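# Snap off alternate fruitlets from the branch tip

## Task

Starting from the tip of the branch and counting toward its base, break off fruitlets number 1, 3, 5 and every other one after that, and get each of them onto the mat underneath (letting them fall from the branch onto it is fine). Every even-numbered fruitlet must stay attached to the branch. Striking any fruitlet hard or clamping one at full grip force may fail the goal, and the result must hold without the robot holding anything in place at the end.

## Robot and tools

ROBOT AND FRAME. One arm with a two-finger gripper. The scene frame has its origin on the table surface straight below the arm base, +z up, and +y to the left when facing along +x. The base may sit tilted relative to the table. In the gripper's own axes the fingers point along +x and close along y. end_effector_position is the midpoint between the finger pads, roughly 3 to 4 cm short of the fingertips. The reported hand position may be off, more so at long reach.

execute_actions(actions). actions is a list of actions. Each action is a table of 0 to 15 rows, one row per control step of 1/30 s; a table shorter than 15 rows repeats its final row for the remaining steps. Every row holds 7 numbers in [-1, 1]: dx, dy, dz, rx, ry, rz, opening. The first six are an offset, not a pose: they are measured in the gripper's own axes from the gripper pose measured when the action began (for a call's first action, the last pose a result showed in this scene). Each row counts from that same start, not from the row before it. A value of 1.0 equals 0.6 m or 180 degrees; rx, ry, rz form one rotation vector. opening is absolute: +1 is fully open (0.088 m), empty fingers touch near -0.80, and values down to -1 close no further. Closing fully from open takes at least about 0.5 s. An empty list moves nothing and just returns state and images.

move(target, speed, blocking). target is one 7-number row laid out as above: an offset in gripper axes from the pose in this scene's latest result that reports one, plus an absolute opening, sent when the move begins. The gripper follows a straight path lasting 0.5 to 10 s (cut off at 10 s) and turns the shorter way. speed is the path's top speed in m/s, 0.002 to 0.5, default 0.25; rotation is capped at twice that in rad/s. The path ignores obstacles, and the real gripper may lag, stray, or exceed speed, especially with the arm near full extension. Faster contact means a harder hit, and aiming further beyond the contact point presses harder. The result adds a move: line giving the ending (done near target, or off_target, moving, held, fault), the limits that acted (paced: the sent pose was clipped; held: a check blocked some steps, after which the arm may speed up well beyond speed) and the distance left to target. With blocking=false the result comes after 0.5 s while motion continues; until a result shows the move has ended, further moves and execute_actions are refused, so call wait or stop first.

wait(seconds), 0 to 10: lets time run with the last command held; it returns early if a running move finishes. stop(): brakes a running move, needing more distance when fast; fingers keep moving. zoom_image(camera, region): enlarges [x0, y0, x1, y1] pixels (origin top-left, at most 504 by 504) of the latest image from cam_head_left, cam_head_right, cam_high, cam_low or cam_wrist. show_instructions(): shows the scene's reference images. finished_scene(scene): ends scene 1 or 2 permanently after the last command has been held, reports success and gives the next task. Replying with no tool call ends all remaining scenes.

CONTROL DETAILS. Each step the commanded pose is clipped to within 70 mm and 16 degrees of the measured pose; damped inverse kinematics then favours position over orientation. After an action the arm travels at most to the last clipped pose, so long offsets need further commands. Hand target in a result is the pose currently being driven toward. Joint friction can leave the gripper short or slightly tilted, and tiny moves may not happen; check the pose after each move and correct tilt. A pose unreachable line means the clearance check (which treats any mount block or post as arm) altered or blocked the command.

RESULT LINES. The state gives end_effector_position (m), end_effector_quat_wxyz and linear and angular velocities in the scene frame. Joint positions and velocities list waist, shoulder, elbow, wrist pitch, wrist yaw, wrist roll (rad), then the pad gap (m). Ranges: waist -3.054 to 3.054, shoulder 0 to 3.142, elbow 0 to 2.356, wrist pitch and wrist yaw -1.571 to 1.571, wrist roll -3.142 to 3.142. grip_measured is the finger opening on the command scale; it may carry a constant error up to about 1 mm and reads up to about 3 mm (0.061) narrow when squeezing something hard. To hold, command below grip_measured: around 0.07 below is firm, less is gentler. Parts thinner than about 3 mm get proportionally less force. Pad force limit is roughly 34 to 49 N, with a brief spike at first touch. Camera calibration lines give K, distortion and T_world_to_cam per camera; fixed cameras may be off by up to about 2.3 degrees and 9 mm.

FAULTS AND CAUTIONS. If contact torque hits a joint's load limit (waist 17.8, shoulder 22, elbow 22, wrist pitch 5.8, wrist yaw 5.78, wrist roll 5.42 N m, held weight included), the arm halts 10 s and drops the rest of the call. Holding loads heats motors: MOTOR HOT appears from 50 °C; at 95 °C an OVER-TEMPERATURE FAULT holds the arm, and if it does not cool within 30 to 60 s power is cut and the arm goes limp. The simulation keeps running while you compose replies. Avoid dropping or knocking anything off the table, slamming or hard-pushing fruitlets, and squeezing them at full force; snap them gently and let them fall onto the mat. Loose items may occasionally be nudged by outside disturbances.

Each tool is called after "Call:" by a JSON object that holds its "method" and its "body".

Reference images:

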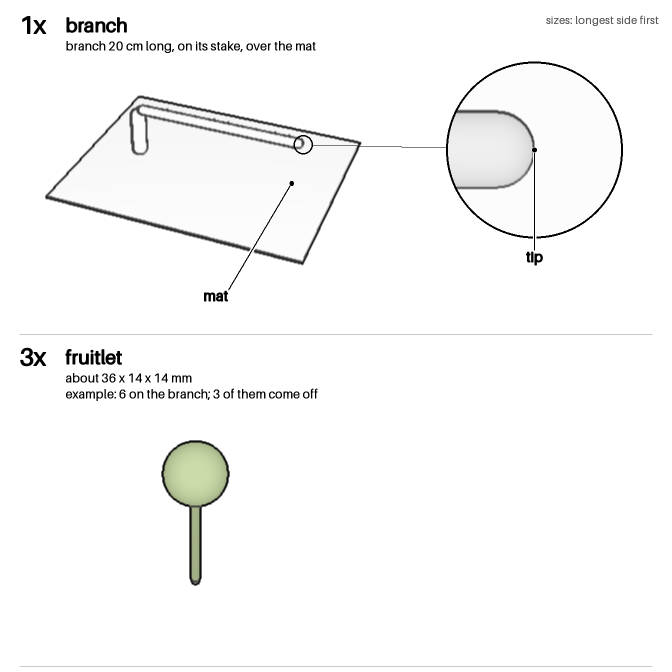

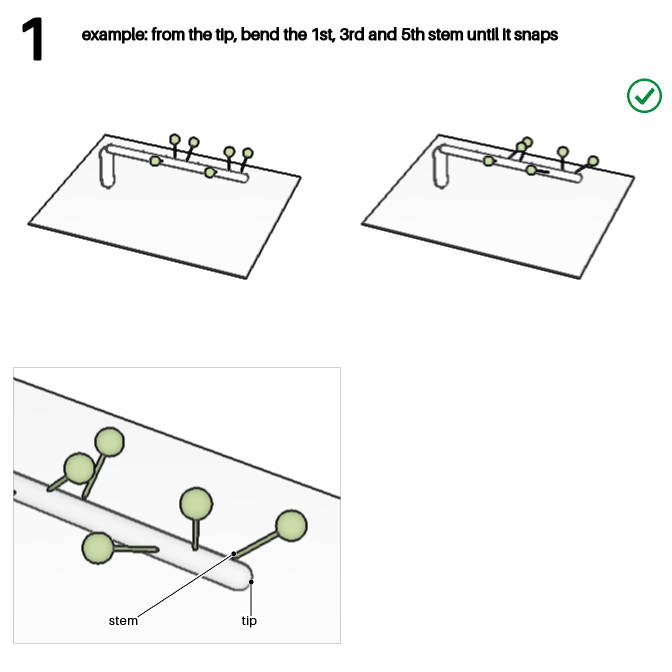

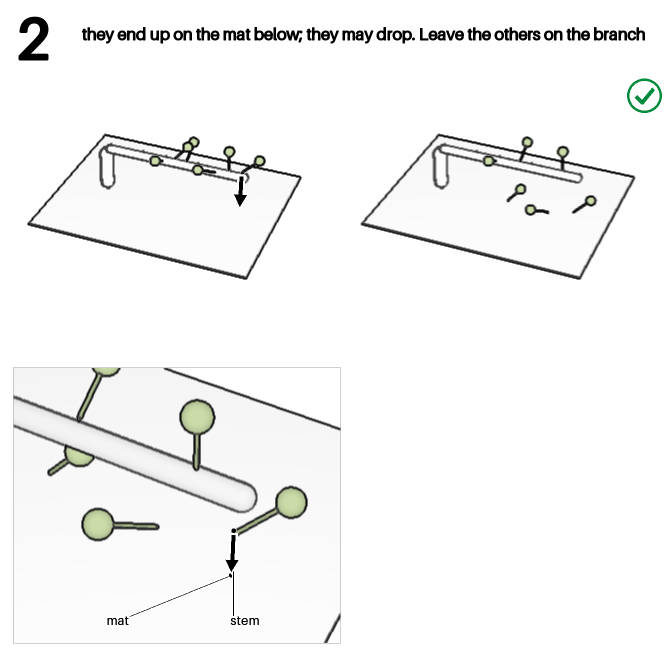

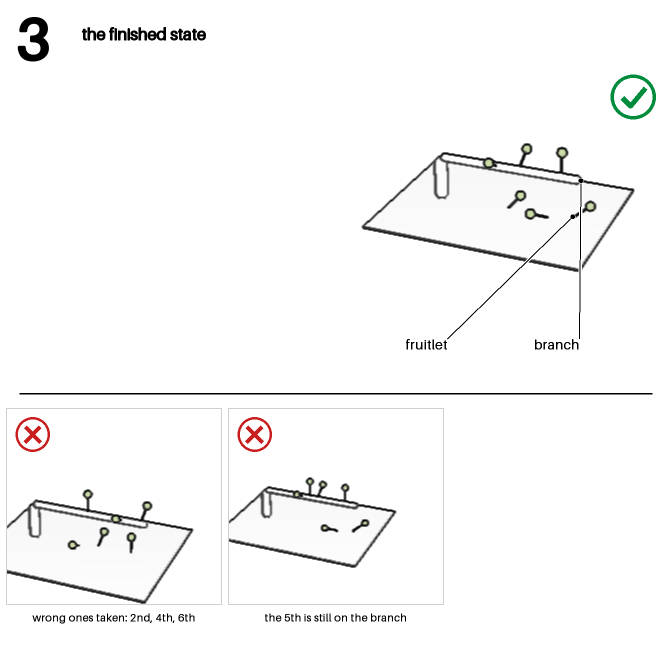

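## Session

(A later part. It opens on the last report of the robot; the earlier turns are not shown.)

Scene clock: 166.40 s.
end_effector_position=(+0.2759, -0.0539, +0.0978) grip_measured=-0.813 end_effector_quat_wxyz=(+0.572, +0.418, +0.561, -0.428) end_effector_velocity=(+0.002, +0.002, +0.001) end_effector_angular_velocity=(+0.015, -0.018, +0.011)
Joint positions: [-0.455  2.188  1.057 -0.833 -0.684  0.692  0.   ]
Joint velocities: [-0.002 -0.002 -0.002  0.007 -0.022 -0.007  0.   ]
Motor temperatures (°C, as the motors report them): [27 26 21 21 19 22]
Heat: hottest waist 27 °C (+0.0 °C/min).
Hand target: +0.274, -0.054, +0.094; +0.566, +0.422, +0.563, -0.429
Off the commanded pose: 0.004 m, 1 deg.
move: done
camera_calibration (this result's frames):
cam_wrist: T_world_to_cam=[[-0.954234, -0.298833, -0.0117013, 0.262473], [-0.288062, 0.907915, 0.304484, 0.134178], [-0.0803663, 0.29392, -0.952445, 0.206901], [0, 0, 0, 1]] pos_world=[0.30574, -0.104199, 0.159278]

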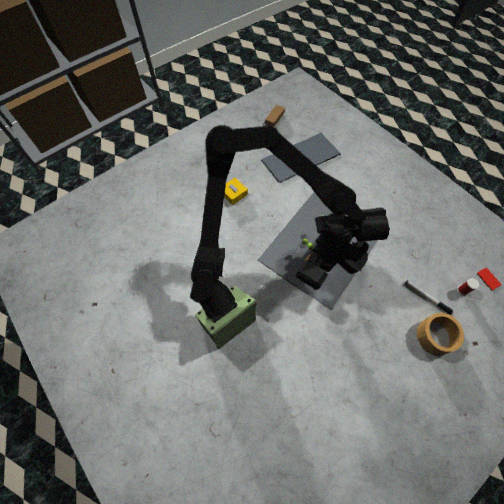

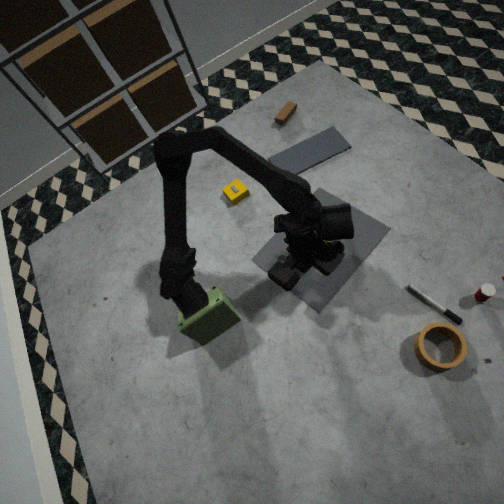

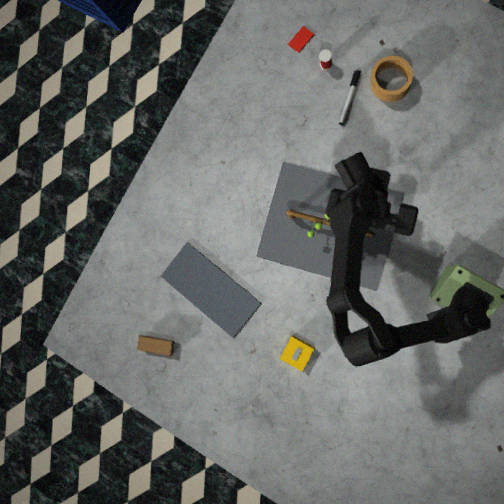

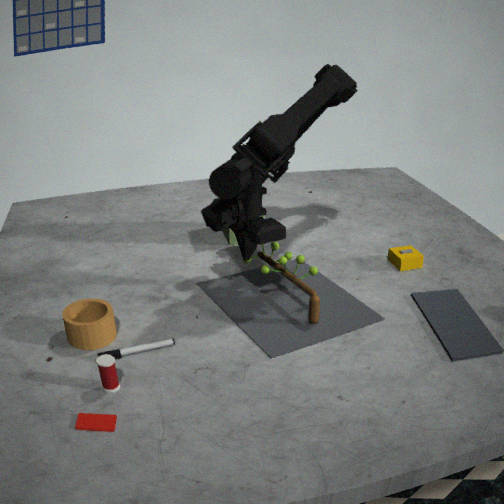

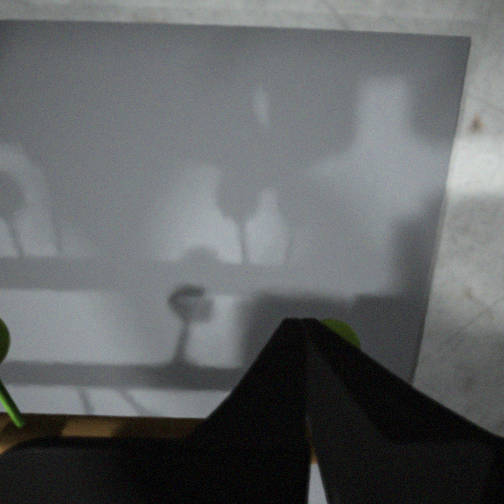

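Call:
{"method": "move", "body": {"target": [0.033,-0.005,0,0,0,0,-1], "speed": 0.02}}

Call:
{"method": "zoom_image", "body": {"camera": "cam_low", "region": [200, 200, 340, 320]}}

Scene clock: 175.33 s.
end_effector_position=(+0.2760, -0.0549, +0.0816) grip_measured=-0.813 end_effector_quat_wxyz=(+0.578, +0.414, +0.560, -0.426) end_effector_velocity=(-0.000, +0.001, -0.001) end_effector_angular_velocity=(+0.005, -0.003, +0.011)
Joint positions: [-0.421  2.2    1.014 -0.738 -0.693  0.733  0.   ]
Joint velocities: [ 0.002 -0.002 -0.007  0.007 -0.007 -0.007  0.   ]
Motor temperatures (°C, as the motors report them): [27 25 21 21 19 22]
Heat: hottest waist 27 °C (+0.0 °C/min).
Hand target: +0.273, -0.055, +0.078; +0.572, +0.418, +0.561, -0.428
Off the commanded pose: 0.005 m, 1 deg.
move: done
camera_calibration (this result's frames):
cam_wrist: T_world_to_cam=[[-0.951196, -0.308178, -0.0158594, 0.261076], [-0.298993, 0.907694, 0.294438, 0.143835], [-0.076344, 0.284811, -0.955539, 0.190338], [0, 0, 0, 1]] pos_world=[0.305872, -0.104311, 0.143666]

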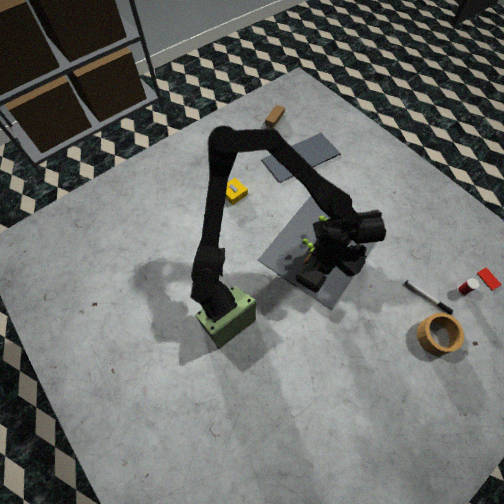

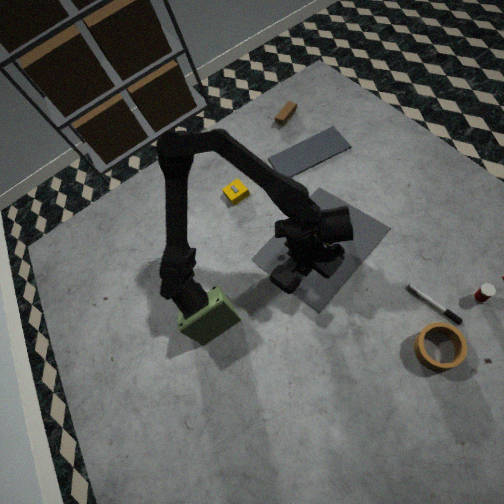

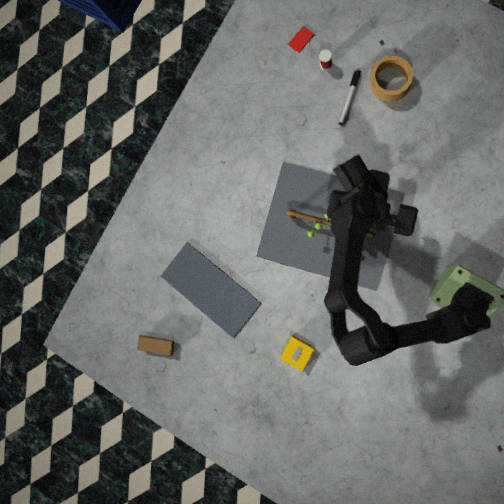

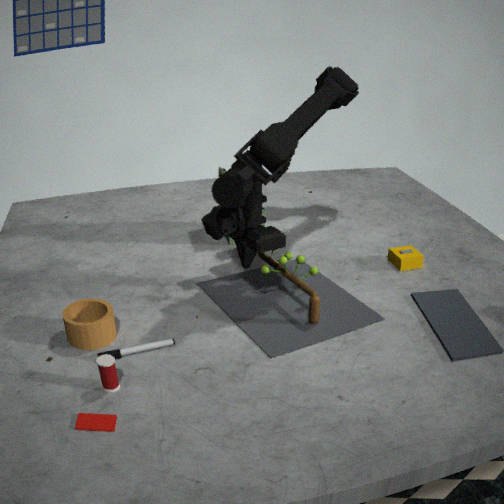

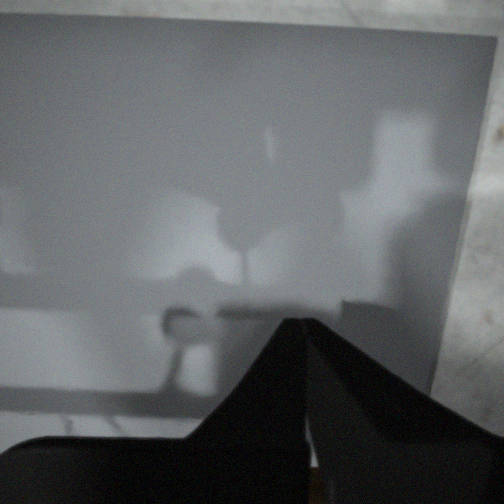

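Region (200, 200, 340, 320) of cam_low's 504x504 image, scaled by 3.600, with more detail than that image has; it fills the top 432 rows of this view, and the rest is white.

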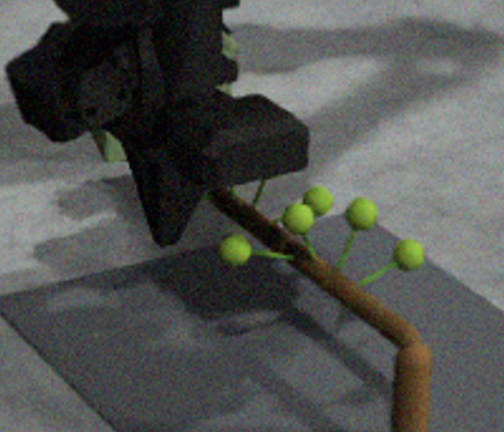

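Call:
{"method": "move", "body": {"target": [0,-0.045,0.004,0,0,0,-1], "speed": 0.02}}

Call:
{"method": "move", "body": {"target": [-0.13,0,0.03,0,0,0,-1], "speed": 0.15}}

Call:
{"method": "zoom_image", "body": {"camera": "cam_low", "region": [200, 200, 340, 320]}}

Scene clock: 186.03 s.
end_effector_position=(+0.2516, -0.0644, +0.0795) grip_measured=-0.813 end_effector_quat_wxyz=(+0.574, +0.416, +0.562, -0.426) end_effector_velocity=(-0.005, +0.003, +0.001) end_effector_angular_velocity=(+0.018, +0.008, -0.015)
Joint positions: [-0.474  2.2    0.94  -0.716 -0.677  0.665  0.   ]
Joint velocities: [-0.007 -0.002 -0.007 -0.022 -0.007 -0.007  0.   ]
Motor temperatures (°C, as the motors report them): [27 25 21 21 19 22]
Heat: hottest waist 27 °C (+0.0 °C/min).
Hand target: +0.251, -0.065, +0.081; +0.577, +0.414, +0.560, -0.426
Off the commanded pose: 0.002 m, 1 deg.
move: done
camera_calibration (this result's frames):
cam_wrist: T_world_to_cam=[[-0.95225, -0.305047, -0.0129081, 0.235088], [-0.294494, 0.906504, 0.302529, 0.14393], [-0.0805844, 0.291884, -0.953053, 0.190574], [0, 0, 0, 1]] pos_world=[0.281606, -0.114385, 0.141118]

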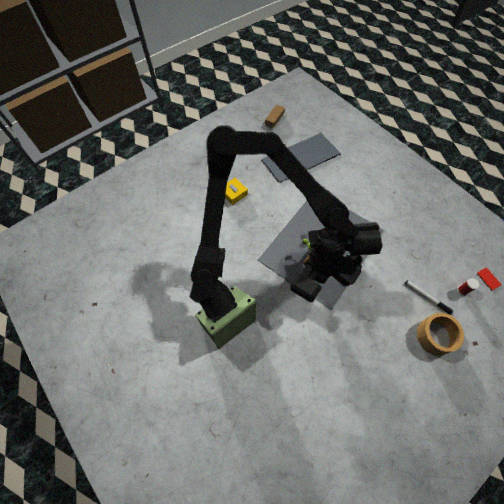

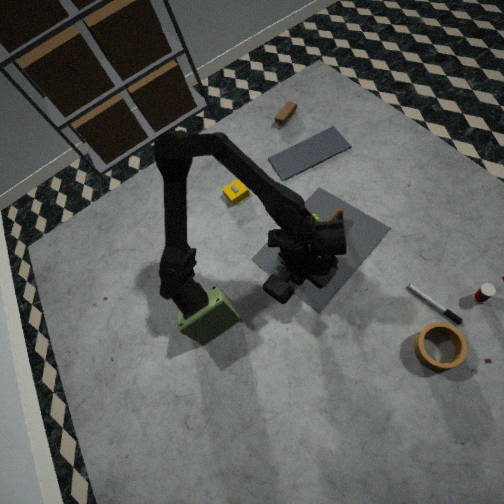

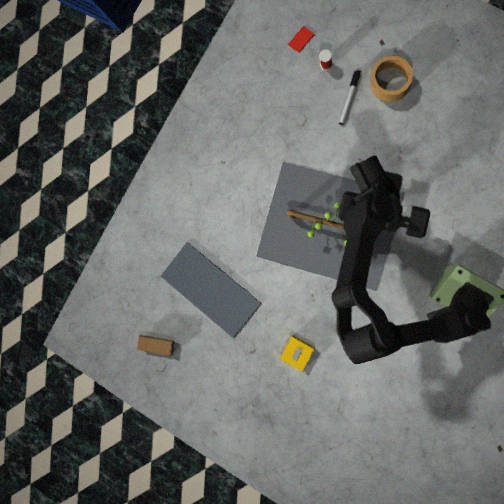

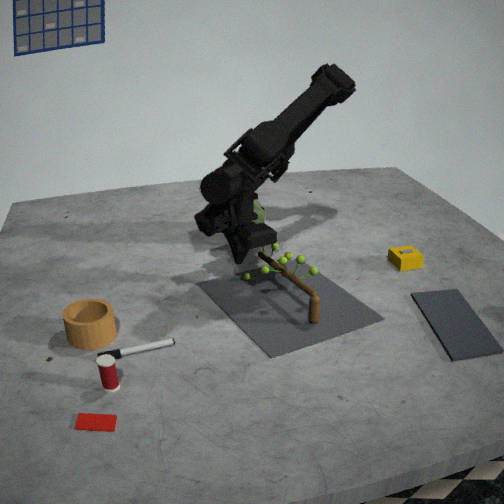

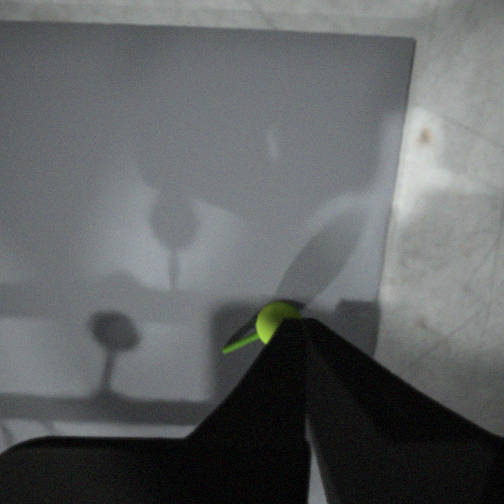

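Scene clock: 187.00 s.
end_effector_position=(+0.2546, -0.0786, +0.1542) grip_measured=-0.813 end_effector_quat_wxyz=(+0.570, +0.418, +0.565, -0.426) end_effector_velocity=(+0.002, +0.004, +0.002) end_effector_angular_velocity=(+0.022, -0.010, +0.028)
Joint positions: [-0.65   2.194  1.168 -1.079 -0.6    0.466  0.   ]
Joint velocities: [-0.002  0.002  0.012 -0.022 -0.022 -0.037  0.   ]
Motor temperatures (°C, as the motors report them): [27 25 21 21 19 22]
Heat: hottest waist 27 °C (+0.0 °C/min).
Hand target: +0.256, -0.080, +0.158; +0.574, +0.416, +0.562, -0.426
Off the commanded pose: 0.004 m, 1 deg.
move: done
camera_calibration (this result's frames):
cam_wrist: T_world_to_cam=[[-0.95346, -0.301337, -0.0104474, 0.234778], [-0.289391, 0.904832, 0.312301, 0.132141], [-0.0846548, 0.30079, -0.949926, 0.267328], [0, 0, 0, 1]] pos_world=[0.284723, -0.129228, 0.215126]

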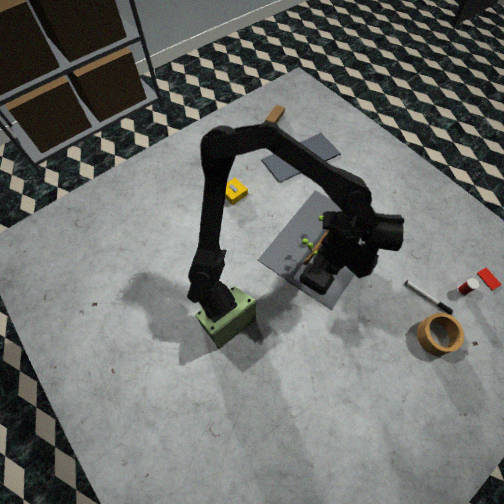

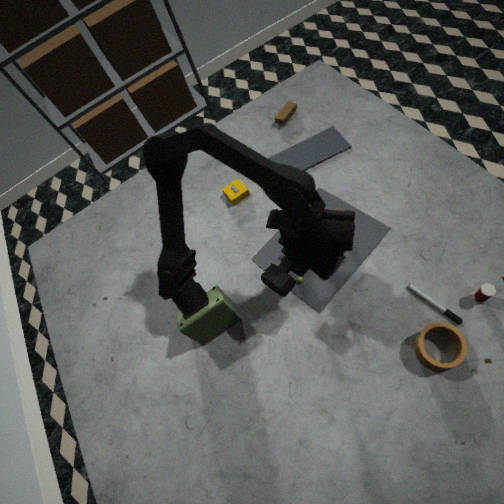

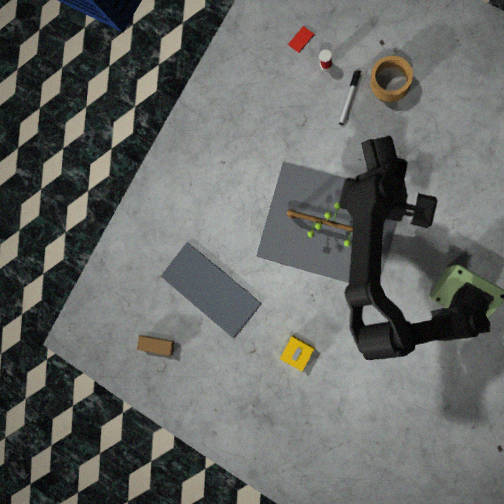

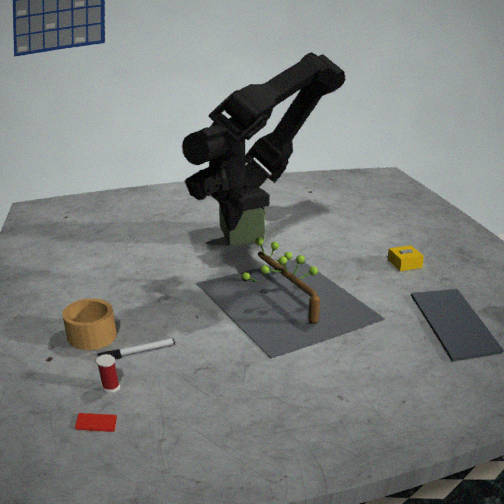

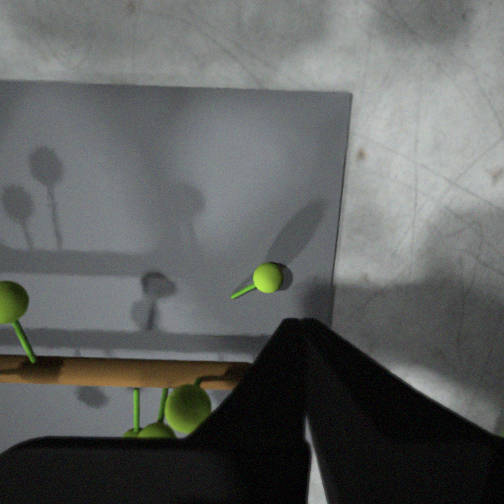

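Region (200, 200, 340, 320) of cam_low's 504x504 image, scaled by 3.600, with more detail than that image has; it fills the top 432 rows of this view, and the rest is white.

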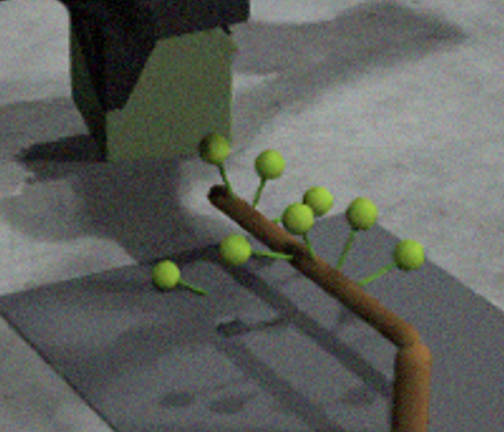

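Call:
{"method": "move", "body": {"target": [0.032,0.186,-0.017,0,0,0,-1]}}

Scene clock: 196.87 s.
end_effector_position=(+0.3572, -0.0368, +0.1355) grip_measured=-0.813 end_effector_quat_wxyz=(+0.572, +0.415, +0.564, -0.426) end_effector_velocity=(+0.008, +0.002, +0.004) end_effector_angular_velocity=(+0.009, -0.030, +0.009)
Joint positions: [-0.398  2.308  1.495 -1.112 -0.704  0.75   0.   ]
Joint velocities: [-0.002 -0.002  0.017  0.007 -0.022  0.007  0.   ]
Motor temperatures (°C, as the motors report them): [27 25 21 21 19 22]
Heat: hottest waist 27 °C (+0.0 °C/min).
Hand target: +0.359, -0.038, +0.135; +0.570, +0.418, +0.564, -0.426
Off the commanded pose: 0.002 m, 0 deg.
move: done
camera_calibration (this result's frames):
cam_wrist: T_world_to_cam=[[-0.951772, -0.30668, -0.00884059, 0.344033], [-0.294537, 0.905262, 0.306184, 0.132549], [-0.0858973, 0.294021, -0.951931, 0.246138], [0, 0, 0, 1]] pos_world=[0.387624, -0.0868529, 0.196763]

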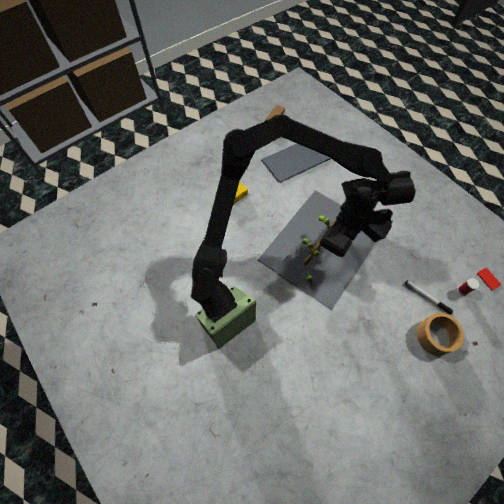

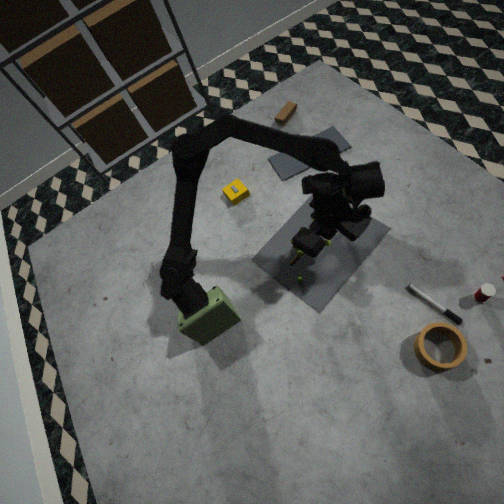

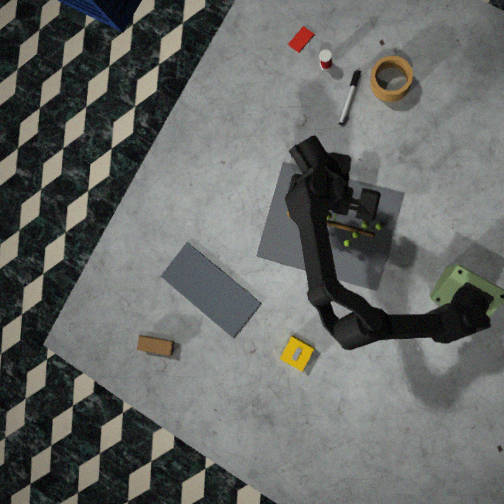

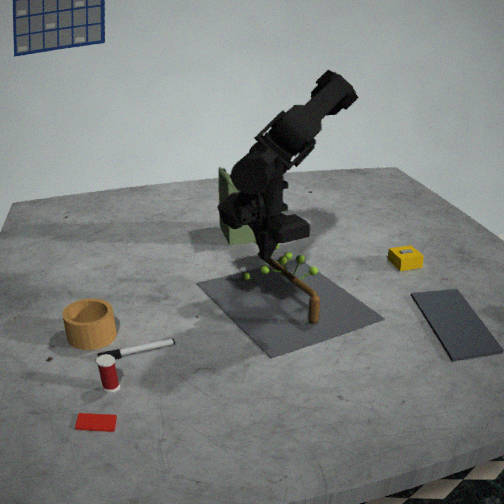

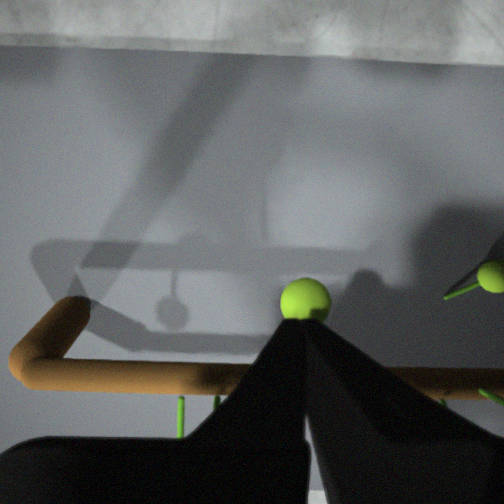

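Call:
{"method": "move", "body": {"target": [0.03,0.016,0.008,0,0,0,-1], "speed": 0.05}}

Call:
{"method": "move", "body": {"target": [0.055,0,0,0,0,0,-1], "speed": 0.02}}

Call:
{"method": "move", "body": {"target": [0.005,-0.05,0,0,0,0,-1], "speed": 0.02}}

Call:
{"method": "move", "body": {"target": [-0.15,0,0.02,0,0,0,-1], "speed": 0.15}}

Scene clock: 208.73 s.
end_effector_position=(+0.3654, -0.0374, +0.1185) grip_measured=-0.813 end_effector_quat_wxyz=(+0.572, +0.413, +0.565, -0.428) end_effector_velocity=(+0.003, +0.000, +0.002) end_effector_angular_velocity=(+0.002, -0.013, +0.014)
Joint positions: [-0.361  2.339  1.499 -1.057 -0.712  0.793  0.   ]
Joint velocities: [-0.002 -0.002  0.002  0.007 -0.007 -0.007  0.   ]
Motor temperatures (°C, as the motors report them): [28 26 22 21 19 22]
Heat: hottest waist 28 °C (+1.0 °C/min).
Hand target: +0.368, -0.039, +0.118; +0.572, +0.415, +0.564, -0.426
Off the commanded pose: 0.003 m, 0 deg.
move: done
camera_calibration (this result's frames):
cam_wrist: T_world_to_cam=[[-0.951435, -0.307823, -0.00414083, 0.350769], [-0.294418, 0.905909, 0.304381, 0.140946], [-0.0899441, 0.290817, -0.952542, 0.232352], [0, 0, 0, 1]] pos_world=[0.39613, -0.087281, 0.179876]

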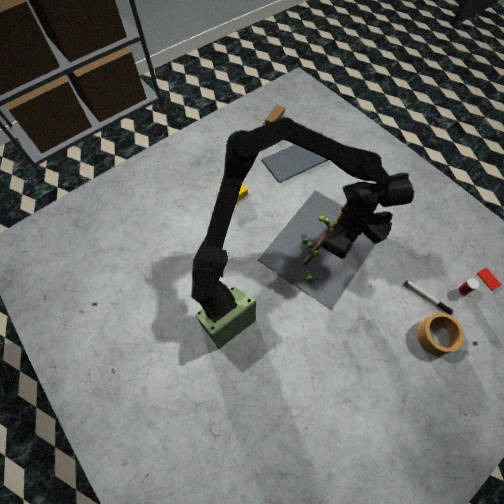

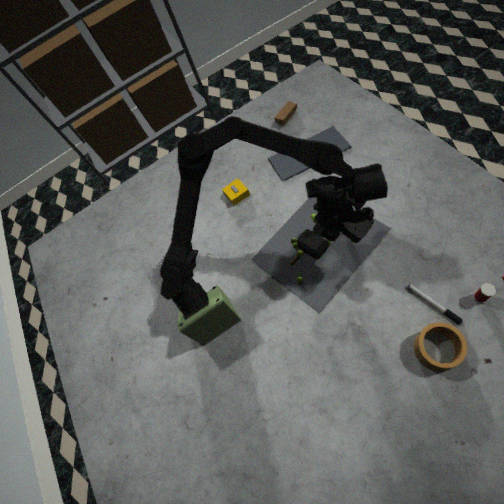

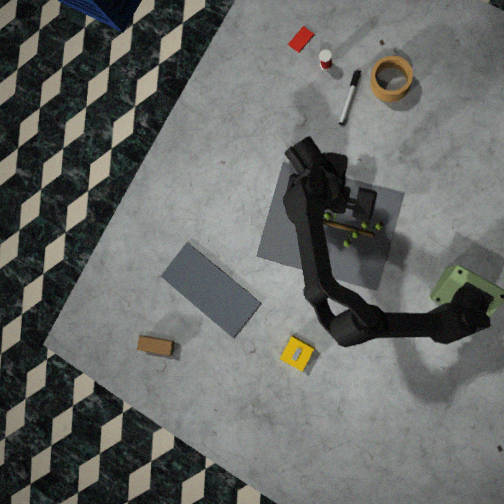

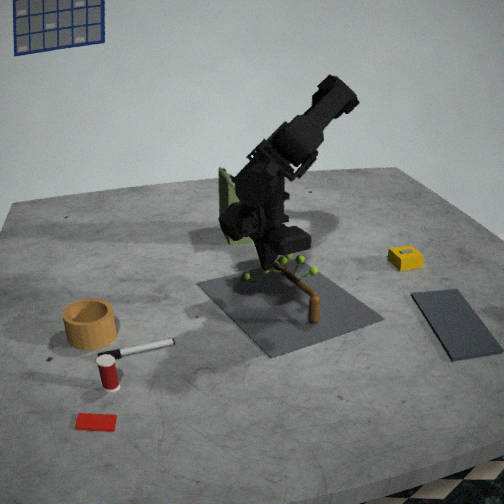

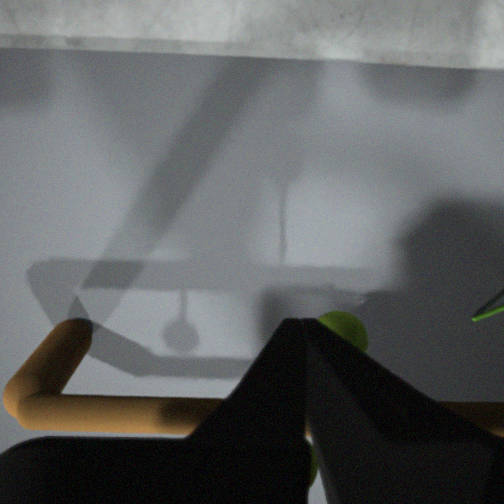

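Scene clock: 210.63 s.
end_effector_position=(+0.3678, -0.0363, +0.0892) grip_measured=-0.813 end_effector_quat_wxyz=(+0.578, +0.409, +0.564, -0.425) end_effector_velocity=(-0.000, +0.000, +0.000) end_effector_angular_velocity=(+0.006, -0.006, +0.007)
Joint positions: [-0.305  2.349  1.431 -0.92  -0.724  0.863  0.   ]
Joint velocities: [-0.002 -0.002 -0.007  0.007 -0.007 -0.007  0.   ]
Motor temperatures (°C, as the motors report them): [28 26 22 21 19 22]
Heat: hottest waist 28 °C (+1.0 °C/min).
Hand target: +0.365, -0.038, +0.086; +0.572, +0.413, +0.565, -0.428
Off the commanded pose: 0.005 m, 1 deg.
move: done
camera_calibration (this result's frames):
cam_wrist: T_world_to_cam=[[-0.94801, -0.318144, -0.00787594, 0.351988], [-0.306178, 0.905045, 0.295209, 0.154589], [-0.0867908, 0.282272, -0.9554, 0.203116], [0, 0, 0, 1]] pos_world=[0.398648, -0.0852616, 0.151193]

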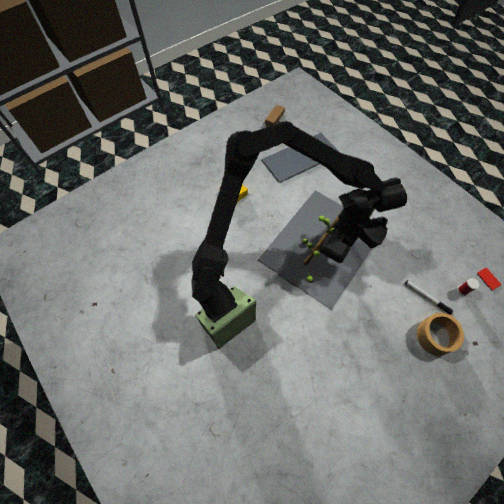

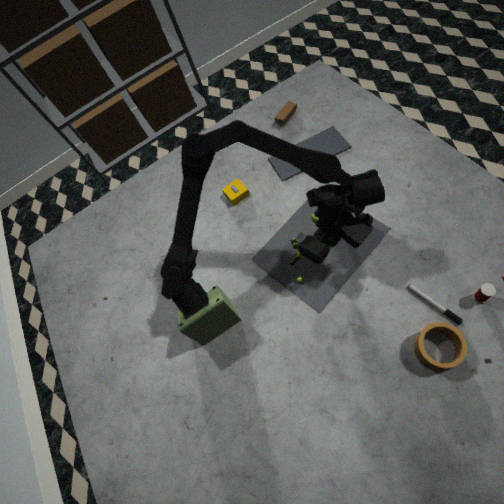

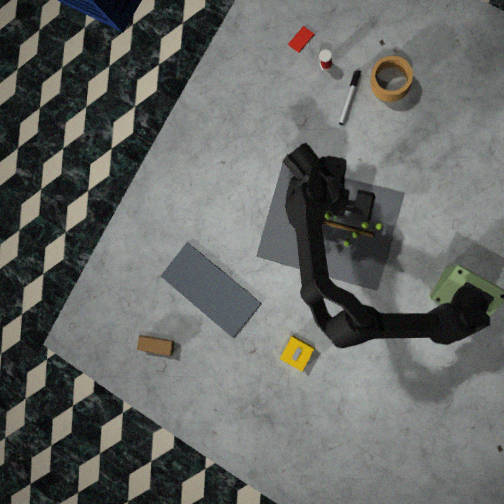

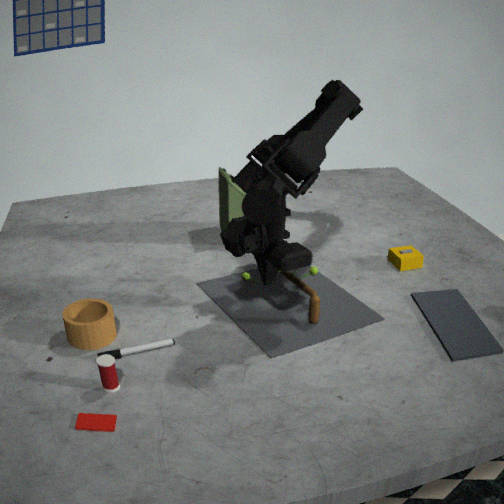

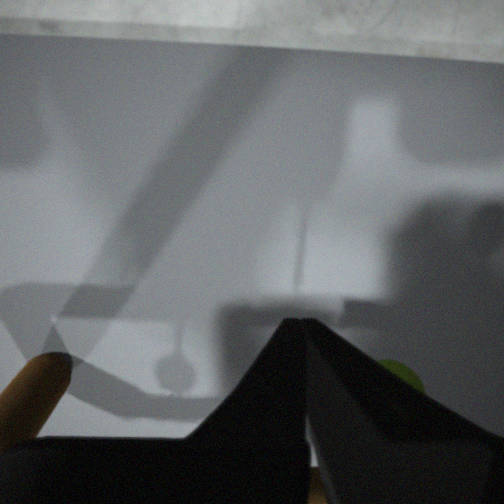

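Scene clock: 212.40 s.
end_effector_position=(+0.3391, -0.0453, +0.0825) grip_measured=-0.813 end_effector_quat_wxyz=(+0.572, +0.411, +0.567, -0.427) end_effector_velocity=(-0.001, +0.001, +0.000) end_effector_angular_velocity=(+0.006, -0.006, +0.007)
Joint positions: [-0.334  2.318  1.301 -0.861 -0.719  0.821  0.   ]
Joint velocities: [-0.002 -0.007 -0.012  0.007 -0.007 -0.007  0.   ]
Motor temperatures (°C, as the motors report them): [28 26 21 21 19 22]
Heat: hottest waist 28 °C (+1.0 °C/min).
Hand target: +0.339, -0.045, +0.086; +0.578, +0.409, +0.564, -0.425
Off the commanded pose: 0.004 m, 1 deg.
move: done
camera_calibration (this result's frames):
cam_wrist: T_world_to_cam=[[-0.949829, -0.312766, -0.00113655, 0.322116], [-0.298167, 0.904383, 0.305267, 0.152409], [-0.0944494, 0.290291, -0.952266, 0.199427], [0, 0, 0, 1]] pos_world=[0.370235, -0.0949807, 0.143748]

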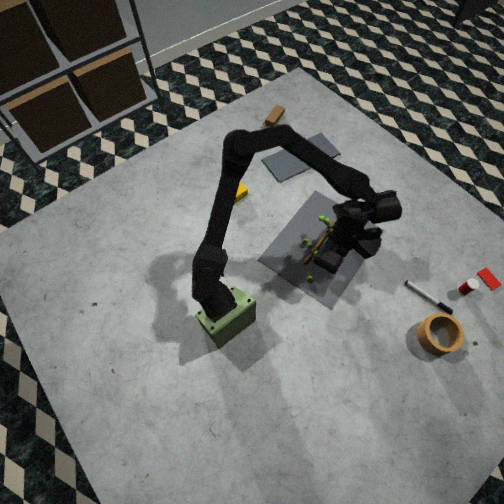

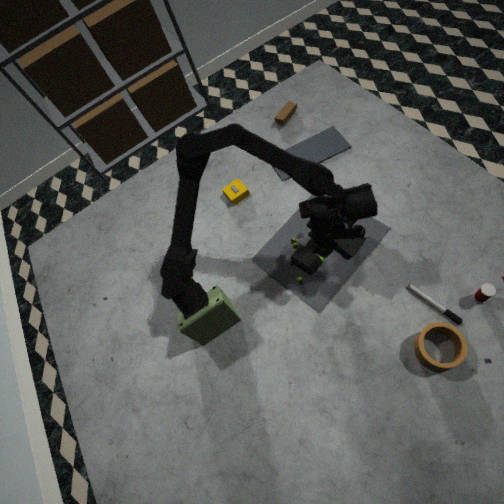

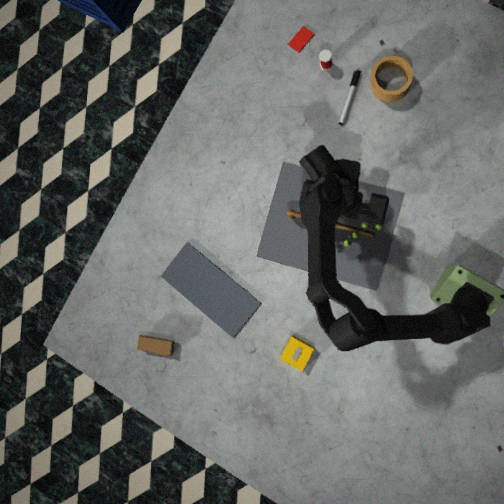

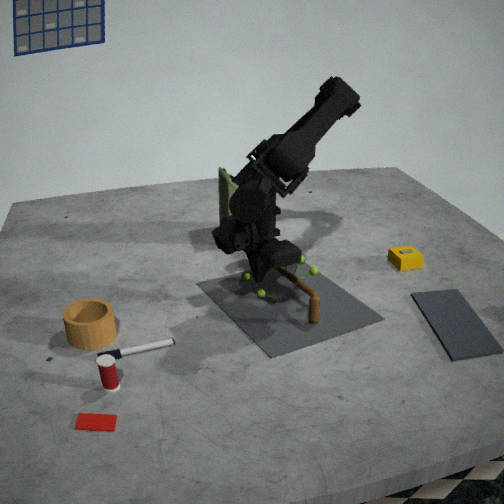

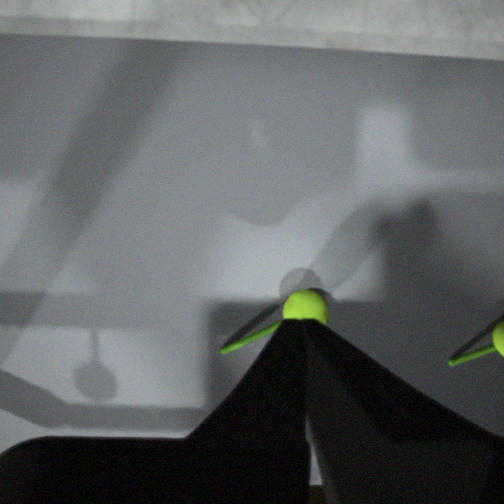

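Scene clock: 213.47 s.
end_effector_position=(+0.3419, -0.0534, +0.1702) grip_measured=-0.813 end_effector_quat_wxyz=(+0.570, +0.413, +0.569, -0.426) end_effector_velocity=(+0.002, +0.001, +0.005) end_effector_angular_velocity=(-0.011, -0.004, +0.028)
Joint positions: [-0.5    2.317  1.557 -1.253 -0.662  0.618  0.   ]
Joint velocities: [-0.002 -0.007  0.012 -0.007  0.007 -0.022  0.   ]
Motor temperatures (°C, as the motors report them): [29 26 21 21 19 22]
Heat: hottest waist 29 °C (+2.0 °C/min).
Hand target: +0.343, -0.055, +0.173; +0.572, +0.411, +0.567, -0.427
Off the commanded pose: 0.003 m, 0 deg.
move: done
camera_calibration (this result's frames):
cam_wrist: T_world_to_cam=[[-0.950486, -0.310768, -0.000467509, 0.322592], [-0.295447, 0.903157, 0.311477, 0.131757], [-0.0963749, 0.296193, -0.950253, 0.286237], [0, 0, 0, 1]] pos_world=[0.373132, -0.103528, 0.231109]

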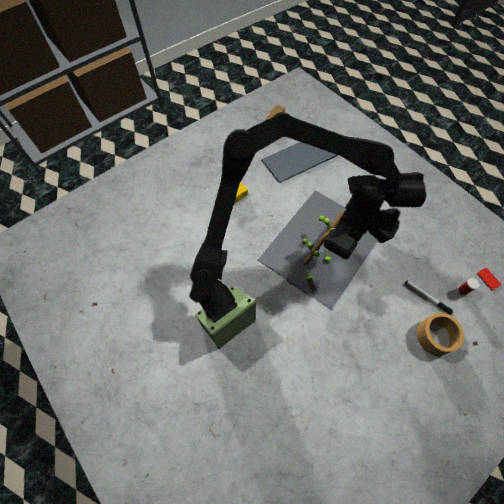

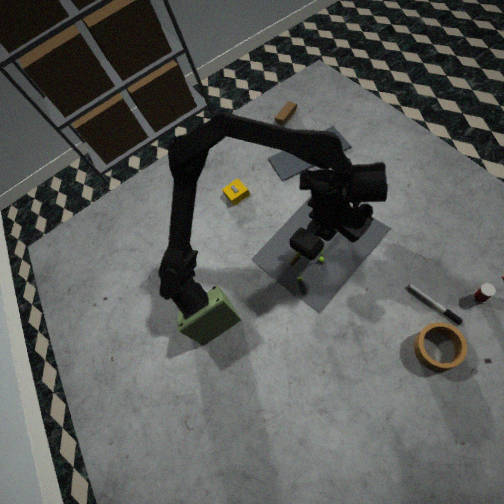

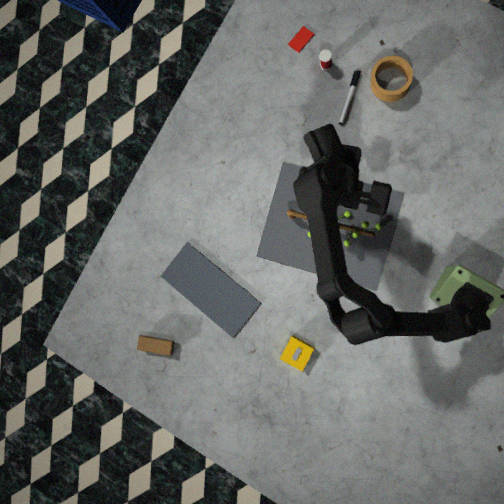

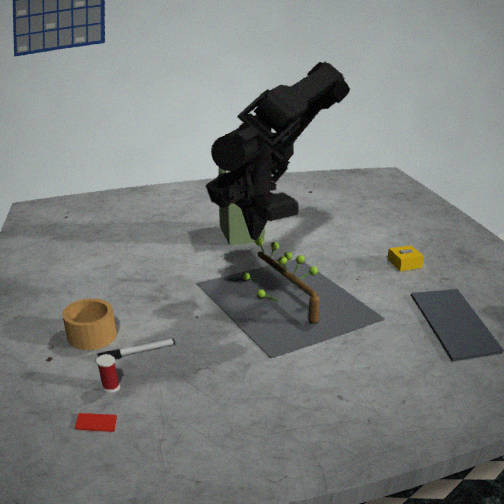

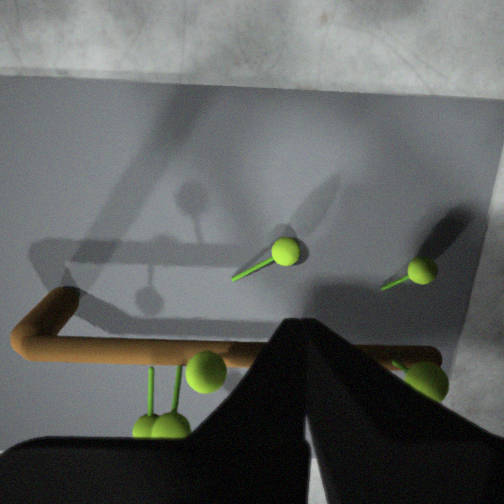

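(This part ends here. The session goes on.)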